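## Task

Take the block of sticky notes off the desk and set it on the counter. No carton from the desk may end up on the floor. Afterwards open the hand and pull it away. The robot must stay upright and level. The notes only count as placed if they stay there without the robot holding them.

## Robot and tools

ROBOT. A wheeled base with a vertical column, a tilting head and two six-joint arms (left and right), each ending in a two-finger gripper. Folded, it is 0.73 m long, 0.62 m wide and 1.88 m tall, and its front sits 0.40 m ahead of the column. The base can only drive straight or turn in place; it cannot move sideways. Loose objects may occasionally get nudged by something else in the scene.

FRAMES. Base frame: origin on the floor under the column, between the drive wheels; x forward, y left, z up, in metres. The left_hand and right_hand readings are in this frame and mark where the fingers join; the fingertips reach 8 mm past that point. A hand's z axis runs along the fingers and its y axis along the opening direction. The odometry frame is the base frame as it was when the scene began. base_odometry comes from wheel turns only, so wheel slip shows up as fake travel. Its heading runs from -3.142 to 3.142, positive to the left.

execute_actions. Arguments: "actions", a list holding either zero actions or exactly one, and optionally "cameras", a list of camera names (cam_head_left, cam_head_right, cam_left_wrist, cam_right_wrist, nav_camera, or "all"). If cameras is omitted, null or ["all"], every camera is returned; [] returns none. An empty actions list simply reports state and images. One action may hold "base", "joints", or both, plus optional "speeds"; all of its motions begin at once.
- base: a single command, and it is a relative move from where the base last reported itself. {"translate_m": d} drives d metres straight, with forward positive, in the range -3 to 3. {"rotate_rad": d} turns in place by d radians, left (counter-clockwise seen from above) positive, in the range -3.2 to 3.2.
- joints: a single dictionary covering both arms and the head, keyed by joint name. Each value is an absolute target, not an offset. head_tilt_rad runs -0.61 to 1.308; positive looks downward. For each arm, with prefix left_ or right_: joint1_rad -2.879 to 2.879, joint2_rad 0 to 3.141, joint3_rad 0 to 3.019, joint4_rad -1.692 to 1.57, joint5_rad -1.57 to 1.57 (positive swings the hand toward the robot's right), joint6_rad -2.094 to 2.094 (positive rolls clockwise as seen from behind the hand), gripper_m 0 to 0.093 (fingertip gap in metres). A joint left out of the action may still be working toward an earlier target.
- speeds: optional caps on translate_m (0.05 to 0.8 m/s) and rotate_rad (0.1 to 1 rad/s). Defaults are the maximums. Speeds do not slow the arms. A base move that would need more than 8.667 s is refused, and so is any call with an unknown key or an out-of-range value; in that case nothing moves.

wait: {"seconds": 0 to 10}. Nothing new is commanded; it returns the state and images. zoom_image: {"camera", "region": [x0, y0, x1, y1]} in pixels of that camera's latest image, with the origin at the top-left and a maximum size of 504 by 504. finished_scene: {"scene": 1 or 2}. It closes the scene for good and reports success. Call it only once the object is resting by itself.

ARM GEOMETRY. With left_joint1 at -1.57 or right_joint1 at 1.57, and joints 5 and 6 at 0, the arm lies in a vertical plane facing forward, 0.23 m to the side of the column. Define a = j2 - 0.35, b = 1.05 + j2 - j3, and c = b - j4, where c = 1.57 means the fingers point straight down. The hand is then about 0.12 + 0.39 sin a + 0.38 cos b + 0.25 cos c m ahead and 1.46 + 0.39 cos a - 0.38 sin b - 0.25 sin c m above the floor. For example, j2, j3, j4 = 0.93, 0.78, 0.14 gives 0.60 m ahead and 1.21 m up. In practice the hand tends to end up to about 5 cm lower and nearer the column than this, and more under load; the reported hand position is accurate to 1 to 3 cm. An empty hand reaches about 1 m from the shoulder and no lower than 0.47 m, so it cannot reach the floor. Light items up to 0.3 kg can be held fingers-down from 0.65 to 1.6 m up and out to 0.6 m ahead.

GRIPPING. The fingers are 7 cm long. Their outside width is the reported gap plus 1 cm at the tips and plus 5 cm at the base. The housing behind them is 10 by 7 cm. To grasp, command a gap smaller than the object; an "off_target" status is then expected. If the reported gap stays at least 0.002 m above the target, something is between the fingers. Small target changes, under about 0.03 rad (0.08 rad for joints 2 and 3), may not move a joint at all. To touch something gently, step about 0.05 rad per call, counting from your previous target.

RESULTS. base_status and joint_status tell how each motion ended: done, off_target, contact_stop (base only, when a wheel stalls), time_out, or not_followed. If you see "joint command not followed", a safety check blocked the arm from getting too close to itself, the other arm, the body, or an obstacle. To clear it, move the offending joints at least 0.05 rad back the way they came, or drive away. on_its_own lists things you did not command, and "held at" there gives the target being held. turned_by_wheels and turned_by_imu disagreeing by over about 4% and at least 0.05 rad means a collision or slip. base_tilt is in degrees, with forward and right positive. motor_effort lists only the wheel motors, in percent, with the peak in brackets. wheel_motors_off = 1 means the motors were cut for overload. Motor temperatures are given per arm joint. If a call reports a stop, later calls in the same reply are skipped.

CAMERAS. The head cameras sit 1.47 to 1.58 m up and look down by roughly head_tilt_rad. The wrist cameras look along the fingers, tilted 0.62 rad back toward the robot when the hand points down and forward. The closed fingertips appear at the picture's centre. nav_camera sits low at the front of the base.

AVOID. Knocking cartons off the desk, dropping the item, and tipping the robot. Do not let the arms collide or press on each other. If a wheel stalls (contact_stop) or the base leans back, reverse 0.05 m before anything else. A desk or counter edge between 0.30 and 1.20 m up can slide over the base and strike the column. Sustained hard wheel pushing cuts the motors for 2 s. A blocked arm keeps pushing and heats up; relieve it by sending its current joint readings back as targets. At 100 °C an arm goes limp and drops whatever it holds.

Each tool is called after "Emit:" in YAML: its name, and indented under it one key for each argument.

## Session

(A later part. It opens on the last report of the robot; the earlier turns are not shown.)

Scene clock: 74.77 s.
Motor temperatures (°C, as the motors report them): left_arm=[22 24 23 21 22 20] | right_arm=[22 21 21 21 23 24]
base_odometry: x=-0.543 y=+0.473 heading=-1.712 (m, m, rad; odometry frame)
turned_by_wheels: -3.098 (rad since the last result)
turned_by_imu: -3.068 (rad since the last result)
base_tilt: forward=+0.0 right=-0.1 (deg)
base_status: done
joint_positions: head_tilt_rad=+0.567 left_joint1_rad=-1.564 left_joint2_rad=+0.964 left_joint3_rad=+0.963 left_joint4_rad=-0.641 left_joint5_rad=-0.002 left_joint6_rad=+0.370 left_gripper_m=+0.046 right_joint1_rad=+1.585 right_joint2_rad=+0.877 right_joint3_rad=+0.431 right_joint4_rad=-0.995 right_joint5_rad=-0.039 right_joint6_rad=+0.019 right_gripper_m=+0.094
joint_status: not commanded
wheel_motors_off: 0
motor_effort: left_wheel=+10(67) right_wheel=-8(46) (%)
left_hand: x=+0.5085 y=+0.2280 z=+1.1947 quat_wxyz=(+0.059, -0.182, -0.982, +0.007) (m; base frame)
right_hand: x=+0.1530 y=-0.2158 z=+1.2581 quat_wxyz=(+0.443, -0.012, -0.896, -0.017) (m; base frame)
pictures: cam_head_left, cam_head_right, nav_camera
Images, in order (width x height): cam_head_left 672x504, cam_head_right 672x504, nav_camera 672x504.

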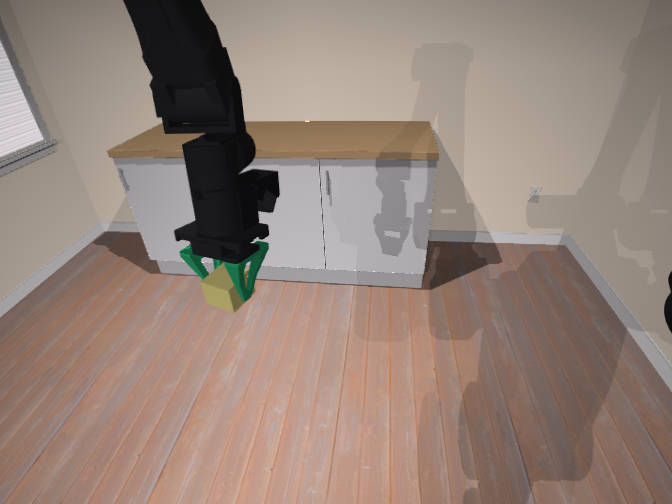

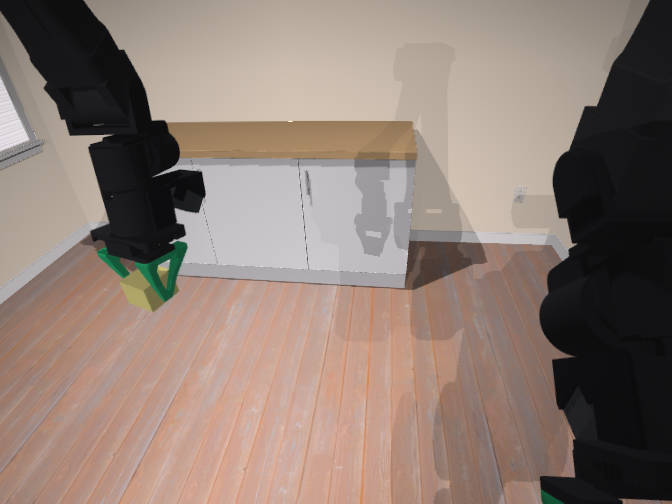

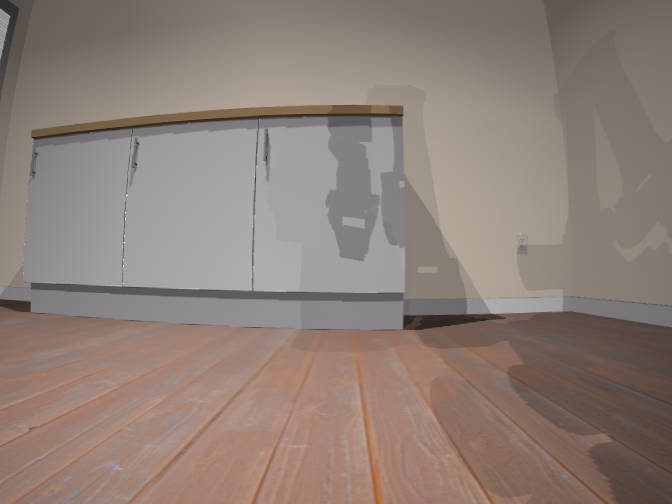

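Emit:
execute_actions:
  actions:
    - {"base": {"translate_m": 1.45}, "joints": {"left_joint2_rad": 1.6, "left_joint3_rad": 1.85, "left_joint4_rad": -0.895, "head_tilt_rad": 0.85}}
  cameras: ["cam_head_left", "cam_head_right", "cam_left_wrist", "nav_camera"]

Scene clock: 82.57 s.
Motor temperatures (°C, as the motors report them): left_arm=[22 24 23 21 22 20] | right_arm=[22 21 21 21 23 24]
base_odometry: x=-0.747 y=-0.963 heading=-1.712 (m, m, rad; odometry frame)
turned_by_wheels: +0.000 (rad since the last result)
turned_by_imu: -0.003 (rad since the last result)
base_tilt: forward=-0.2 right=+0.0 (deg)
base_status: done
joint_positions: head_tilt_rad=+0.852 left_joint1_rad=-1.564 left_joint2_rad=+1.604 left_joint3_rad=+1.823 left_joint4_rad=-0.889 left_joint5_rad=-0.002 left_joint6_rad=+0.370 left_gripper_m=+0.046 right_joint1_rad=+1.585 right_joint2_rad=+0.877 right_joint3_rad=+0.432 right_joint4_rad=-0.995 right_joint5_rad=-0.039 right_joint6_rad=+0.019 right_gripper_m=+0.094
joint_status: all done
wheel_motors_off: 0
motor_effort: left_wheel=-1(76) right_wheel=-1(43) (%)
left_hand: x=+0.7122 y=+0.2296 z=+1.0501 quat_wxyz=(+0.073, -0.181, -0.981, +0.010) (m; base frame)
right_hand: x=+0.1536 y=-0.2158 z=+1.2579 quat_wxyz=(+0.443, -0.012, -0.897, -0.017) (m; base frame)
pictures: cam_head_left, cam_head_right, cam_left_wrist, nav_camera
Images, in order (width x height): cam_head_left 672x504, cam_head_right 672x504, cam_left_wrist 616x616, nav_camera 672x504.

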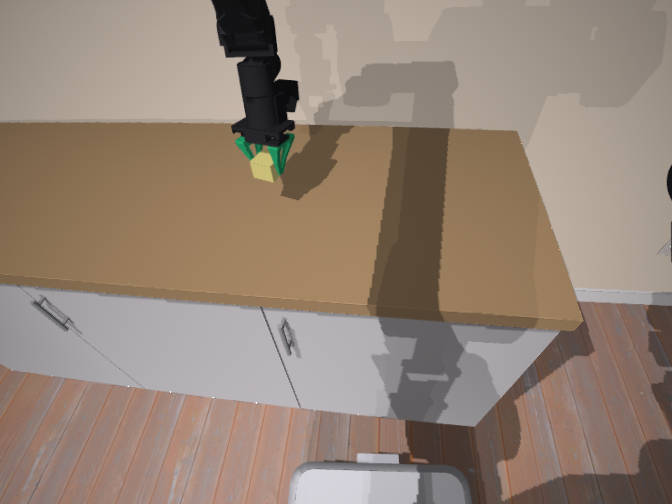

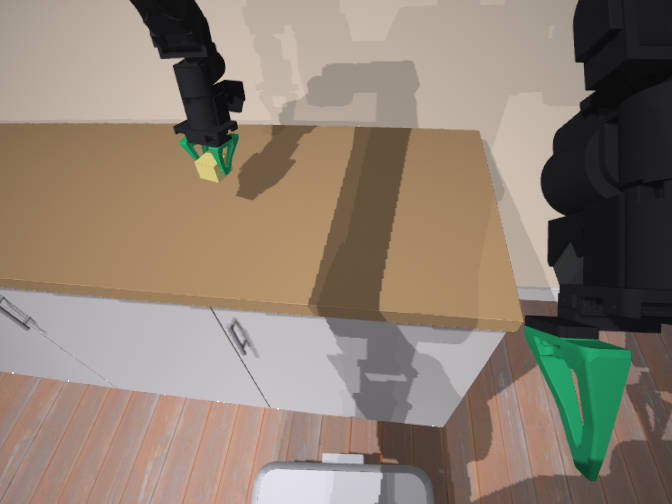

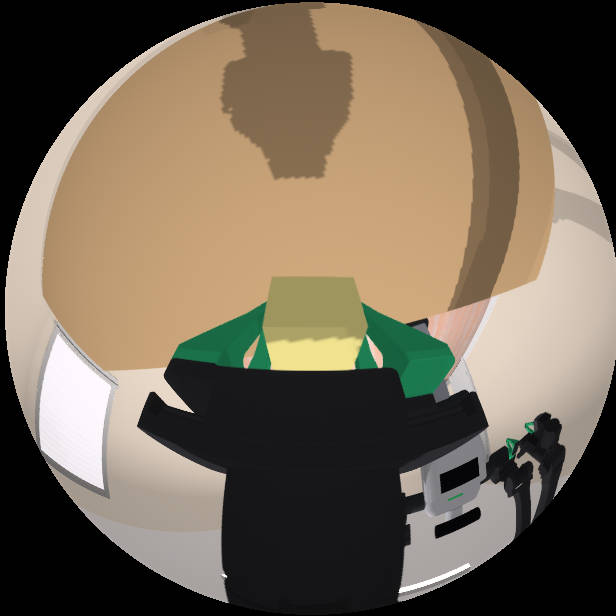

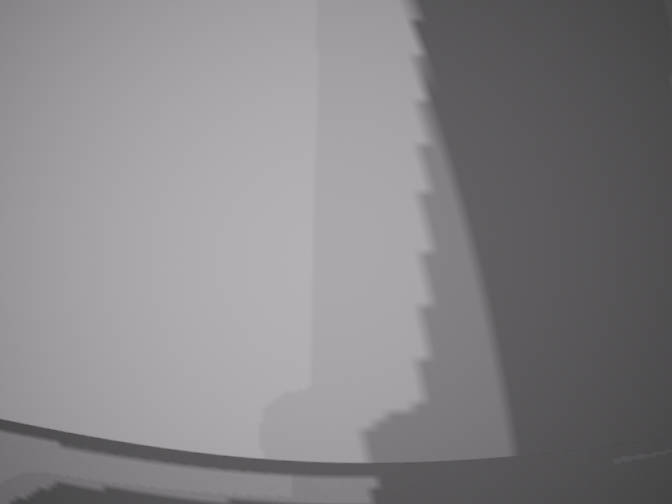

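Emit:
zoom_image:
  camera: "cam_head_left"
  region: [220, 120, 360, 220]

Emit:
zoom_image:
  camera: "cam_head_right"
  region: [160, 120, 300, 220]

Region (220, 120, 360, 220) of cam_head_left's 672x504 image, scaled by 3.600, with more detail than that image has; it fills the top 360 rows of this view, and the rest is white.

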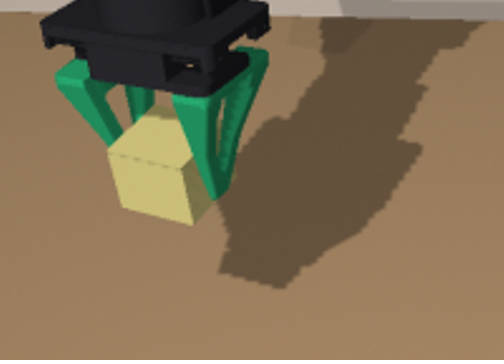

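Region (160, 120, 300, 220) of cam_head_right's 672x504 image, scaled by 3.600, with more detail than that image has; it fills the top 360 rows of this view, and the rest is white.

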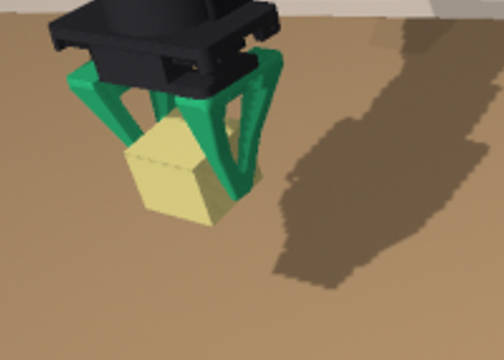

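Emit:
execute_actions:
  actions:
    - {"joints": {"left_joint2_rad": 1.77, "left_joint4_rad": -0.705}}
  cameras: ["cam_head_left", "cam_head_right", "cam_left_wrist"]

Scene clock: 89.47 s.
Motor temperatures (°C, as the motors report them): left_arm=[22 25 24 21 22 20] | right_arm=[22 21 21 21 23 24]
base_odometry: x=-0.747 y=-0.963 heading=-1.712 (m, m, rad; odometry frame)
turned_by_wheels: +0.000 (rad since the last result)
turned_by_imu: -0.001 (rad since the last result)
base_tilt: forward=-0.2 right=+0.0 (deg)
base_status: not commanded
joint_positions: head_tilt_rad=+0.852 left_joint1_rad=-1.564 left_joint2_rad=+1.782 left_joint3_rad=+1.834 left_joint4_rad=-0.711 left_joint5_rad=-0.002 left_joint6_rad=+0.370 left_gripper_m=+0.046 right_joint1_rad=+1.585 right_joint2_rad=+0.877 right_joint3_rad=+0.432 right_joint4_rad=-0.995 right_joint5_rad=-0.039 right_joint6_rad=+0.019 right_gripper_m=+0.094
joint_status: all done
wheel_motors_off: 0
motor_effort: left_wheel=+0(0) right_wheel=+1(1) (%)
left_hand: x=+0.6796 y=+0.2301 z=+0.9441 quat_wxyz=(+0.067, -0.181, -0.981, +0.009) (m; base frame)
right_hand: x=+0.1536 y=-0.2158 z=+1.2579 quat_wxyz=(+0.443, -0.012, -0.897, -0.017) (m; base frame)
pictures: cam_head_left, cam_head_right, cam_left_wrist
Images, in order (width x height): cam_head_left 672x504, cam_head_right 672x504, cam_left_wrist 616x616.

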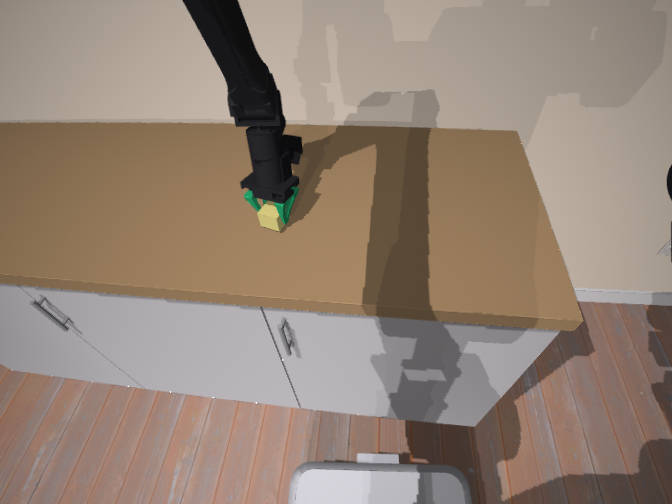

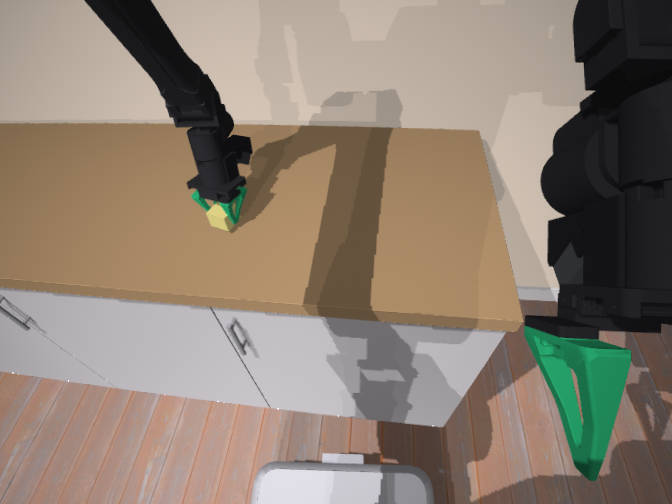

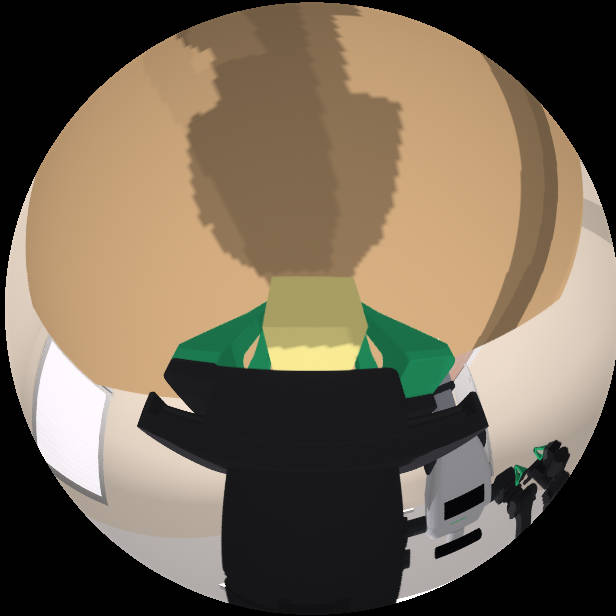

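Emit:
zoom_image:
  camera: "cam_head_right"
  region: [180, 180, 270, 250]

Region (180, 180, 270, 250) of cam_head_right's 672x504 image, scaled by 5.600, with more detail than that image has.

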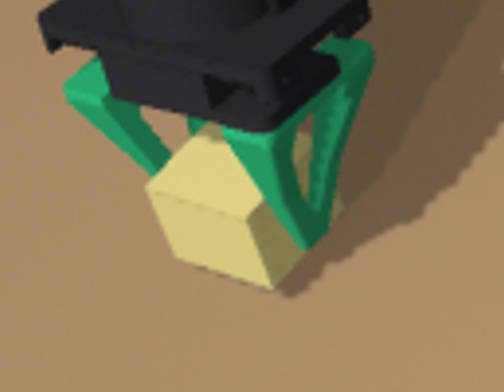

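Emit:
execute_actions:
  actions:
    - {"joints": {"left_joint2_rad": 1.815, "left_joint4_rad": -0.69}}
  cameras: ["cam_head_right"]

Emit:
zoom_image:
  camera: "cam_head_right"
  region: [180, 180, 270, 250]

Scene clock: 91.87 s.
Motor temperatures (°C, as the motors report them): left_arm=[22 25 24 21 22 20] | right_arm=[22 21 21 21 23 24]
base_odometry: x=-0.747 y=-0.963 heading=-1.712 (m, m, rad; odometry frame)
turned_by_wheels: +0.000 (rad since the last result)
turned_by_imu: +0.000 (rad since the last result)
base_tilt: forward=-0.1 right=+0.0 (deg)
base_status: not commanded
joint_positions: head_tilt_rad=+0.852 left_joint1_rad=-1.564 left_joint2_rad=+1.782 left_joint3_rad=+1.834 left_joint4_rad=-0.699 left_joint5_rad=-0.002 left_joint6_rad=+0.370 left_gripper_m=+0.046 right_joint1_rad=+1.585 right_joint2_rad=+0.877 right_joint3_rad=+0.432 right_joint4_rad=-0.995 right_joint5_rad=-0.039 right_joint6_rad=+0.019 right_gripper_m=+0.094
joint_status: all done
wheel_motors_off: 0
motor_effort: left_wheel=-1(0) right_wheel=+0(0) (%)
left_hand: x=+0.6822 y=+0.2301 z=+0.9433 quat_wxyz=(+0.062, -0.182, -0.981, +0.008) (m; base frame)
right_hand: x=+0.1536 y=-0.2158 z=+1.2579 quat_wxyz=(+0.443, -0.012, -0.897, -0.017) (m; base frame)
pictures: cam_head_right
Images, in order (width x height): cam_head_right 672x504.

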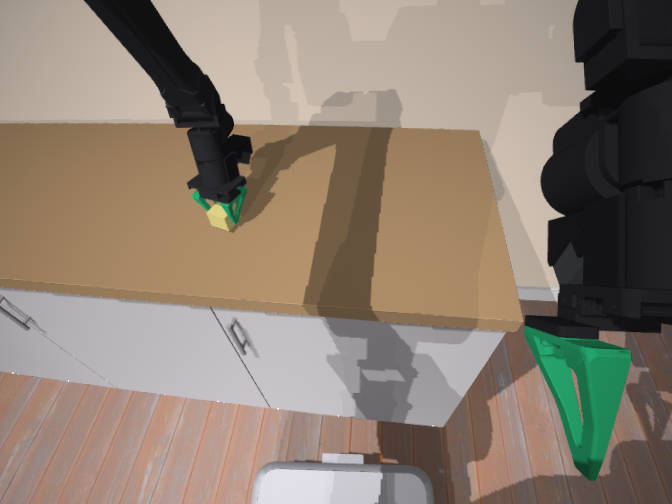

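Region (180, 180, 270, 250) of cam_head_right's 672x504 image, scaled by 5.600, with more detail than that image has.

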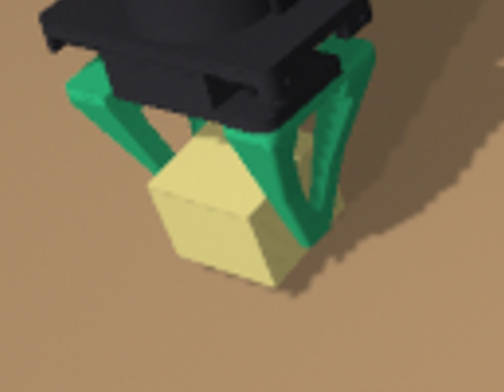

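Emit:
execute_actions:
  actions:
    - {"joints": {"left_joint2_rad": 1.845}}
  cameras: ["cam_head_right"]

Emit:
zoom_image:
  camera: "cam_head_right"
  region: [180, 180, 270, 250]

Scene clock: 93.73 s.
Motor temperatures (°C, as the motors report them): left_arm=[22 25 24 21 22 20] | right_arm=[22 21 21 21 23 24]
base_odometry: x=-0.747 y=-0.963 heading=-1.712 (m, m, rad; odometry frame)
turned_by_wheels: +0.000 (rad since the last result)
turned_by_imu: +0.000 (rad since the last result)
base_tilt: forward=-0.1 right=+0.1 (deg)
base_status: not commanded
joint_positions: head_tilt_rad=+0.852 left_joint1_rad=-1.564 left_joint2_rad=+1.809 left_joint3_rad=+1.836 left_joint4_rad=-0.697 left_joint5_rad=-0.002 left_joint6_rad=+0.370 left_gripper_m=+0.046 right_joint1_rad=+1.585 right_joint2_rad=+0.877 right_joint3_rad=+0.432 right_joint4_rad=-0.995 right_joint5_rad=-0.039 right_joint6_rad=+0.019 right_gripper_m=+0.094
joint_status: all done
wheel_motors_off: 0
motor_effort: left_wheel=-1(2) right_wheel=+1(1) (%)
left_hand: x=+0.6702 y=+0.2302 z=+0.9288 quat_wxyz=(+0.073, -0.182, -0.981, +0.010) (m; base frame)
right_hand: x=+0.1536 y=-0.2158 z=+1.2579 quat_wxyz=(+0.443, -0.012, -0.897, -0.017) (m; base frame)
pictures: cam_head_right
Images, in order (width x height): cam_head_right 672x504.

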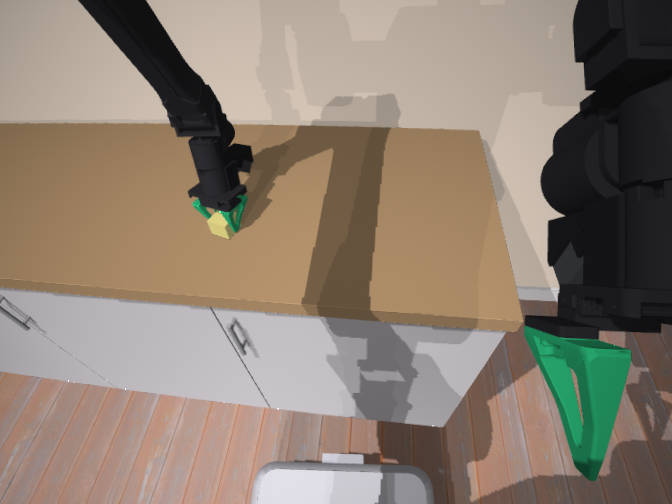

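Region (180, 180, 270, 250) of cam_head_right's 672x504 image, scaled by 5.600, with more detail than that image has.

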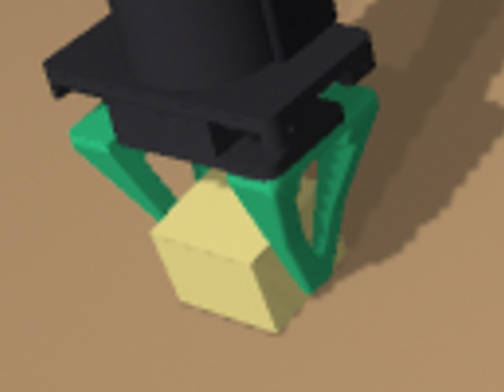

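The block is resting on the counter, so I'll release it.

Emit:
execute_actions:
  actions:
    - {"joints": {"left_gripper_m": 0.09, "left_joint2_rad": 1.809}}
  cameras: []

Emit:
execute_actions:
  actions:
    - {"joints": {"left_joint2_rad": 1.55, "left_joint4_rad": -0.85}}
  cameras: ["cam_head_right"]

Scene clock: 95.07 s.
Motor temperatures (°C, as the motors report them): left_arm=[22 25 24 21 22 20] | right_arm=[22 21 21 21 23 24]
base_odometry: x=-0.747 y=-0.963 heading=-1.712 (m, m, rad; odometry frame)
turned_by_wheels: +0.000 (rad since the last result)
turned_by_imu: +0.000 (rad since the last result)
base_tilt: forward=+0.0 right=+0.0 (deg)
base_status: not commanded
joint_positions: head_tilt_rad=+0.852 left_joint1_rad=-1.564 left_joint2_rad=+1.808 left_joint3_rad=+1.836 left_joint4_rad=-0.697 left_joint5_rad=-0.002 left_joint6_rad=+0.370 left_gripper_m=+0.090 right_joint1_rad=+1.585 right_joint2_rad=+0.877 right_joint3_rad=+0.432 right_joint4_rad=-0.995 right_joint5_rad=-0.039 right_joint6_rad=+0.019 right_gripper_m=+0.094
joint_status: all done
wheel_motors_off: 0
motor_effort: left_wheel=+0(1) right_wheel=+1(2) (%)
left_hand: x=+0.6706 y=+0.2297 z=+0.9292 quat_wxyz=(+0.072, -0.182, -0.981, +0.010) (m; base frame)
right_hand: x=+0.1536 y=-0.2158 z=+1.2579 quat_wxyz=(+0.443, -0.012, -0.897, -0.017) (m; base frame)
pictures: none
No camera images: the call's "cameras" was empty. Leave "cameras" out to get every camera's image.

Scene clock: 96.27 s.
Motor temperatures (°C, as the motors report them): left_arm=[22 25 24 21 22 20] | right_arm=[22 21 21 21 23 24]
base_odometry: x=-0.747 y=-0.963 heading=-1.712 (m, m, rad; odometry frame)
turned_by_wheels: +0.000 (rad since the last result)
turned_by_imu: +0.000 (rad since the last result)
base_tilt: forward=-0.1 right=+0.0 (deg)
base_status: not commanded
joint_positions: head_tilt_rad=+0.852 left_joint1_rad=-1.564 left_joint2_rad=+1.518 left_joint3_rad=+1.843 left_joint4_rad=-0.846 left_joint5_rad=-0.002 left_joint6_rad=+0.370 left_gripper_m=+0.090 right_joint1_rad=+1.585 right_joint2_rad=+0.877 right_joint3_rad=+0.432 right_joint4_rad=-0.995 right_joint5_rad=-0.039 right_joint6_rad=+0.019 right_gripper_m=+0.094
joint_status: all done
wheel_motors_off: 0
motor_effort: left_wheel=-1(1) right_wheel=+0(1) (%)
left_hand: x=+0.7658 y=+0.2290 z=+1.1075 quat_wxyz=(-0.001, -0.183, -0.983, -0.004) (m; base frame)
right_hand: x=+0.1536 y=-0.2158 z=+1.2579 quat_wxyz=(+0.443, -0.012, -0.897, -0.017) (m; base frame)
pictures: cam_head_right
Images, in order (width x height): cam_head_right 672x504.

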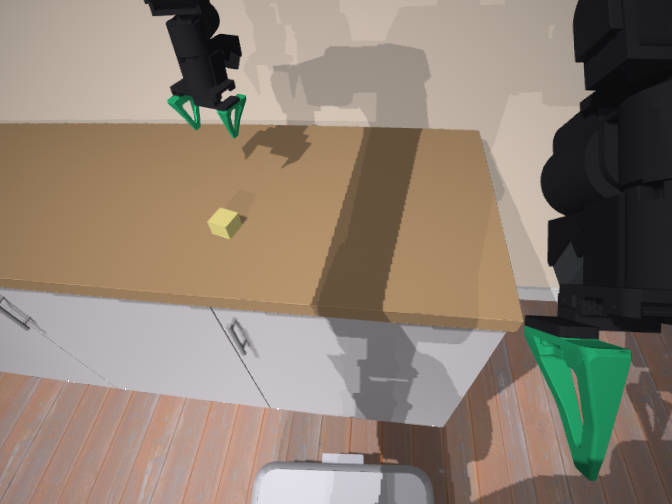

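Emit:
execute_actions:
  actions:
    - {"base": {"translate_m": -0.5}, "joints": {"left_joint2_rad": 0.87, "left_joint3_rad": 0.6, "left_joint4_rad": -0.9, "left_joint6_rad": 0.0}}
  cameras: ["cam_head_left", "cam_right_wrist"]

Scene clock: 99.17 s.
Motor temperatures (°C, as the motors report them): left_arm=[22 25 23 21 22 20] | right_arm=[22 21 21 21 23 24]
base_odometry: x=-0.677 y=-0.468 heading=-1.713 (m, m, rad; odometry frame)
turned_by_wheels: -0.001 (rad since the last result)
turned_by_imu: -0.001 (rad since the last result)
base_tilt: forward=-0.1 right=+0.0 (deg)
base_status: done
joint_positions: head_tilt_rad=+0.853 left_joint1_rad=-1.564 left_joint2_rad=+0.857 left_joint3_rad=+0.593 left_joint4_rad=-0.898 left_joint5_rad=-0.002 left_joint6_rad=+0.011 left_gripper_m=+0.090 right_joint1_rad=+1.585 right_joint2_rad=+0.877 right_joint3_rad=+0.430 right_joint4_rad=-0.995 right_joint5_rad=-0.039 right_joint6_rad=+0.019 right_gripper_m=+0.094
joint_status: all done
wheel_motors_off: 0
motor_effort: left_wheel=-2(69) right_wheel=+0(53) (%)
left_hand: x=+0.2635 y=+0.2267 z=+1.2253 quat_wxyz=(+0.314, -0.003, -0.949, -0.001) (m; base frame)
right_hand: x=+0.1526 y=-0.2159 z=+1.2582 quat_wxyz=(+0.443, -0.012, -0.896, -0.017) (m; base frame)
pictures: cam_head_left, cam_right_wrist
Images, in order (width x height): cam_head_left 672x504, cam_right_wrist 616x616.

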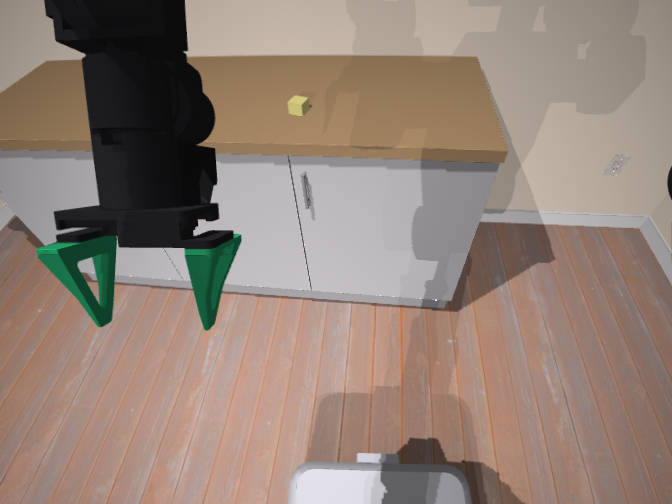

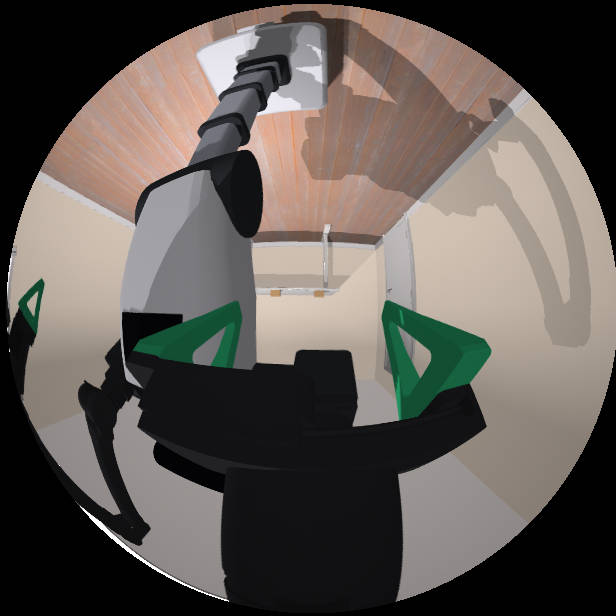

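Emit:
finished_scene:
  scene: 1

The scene is finished: the task was done.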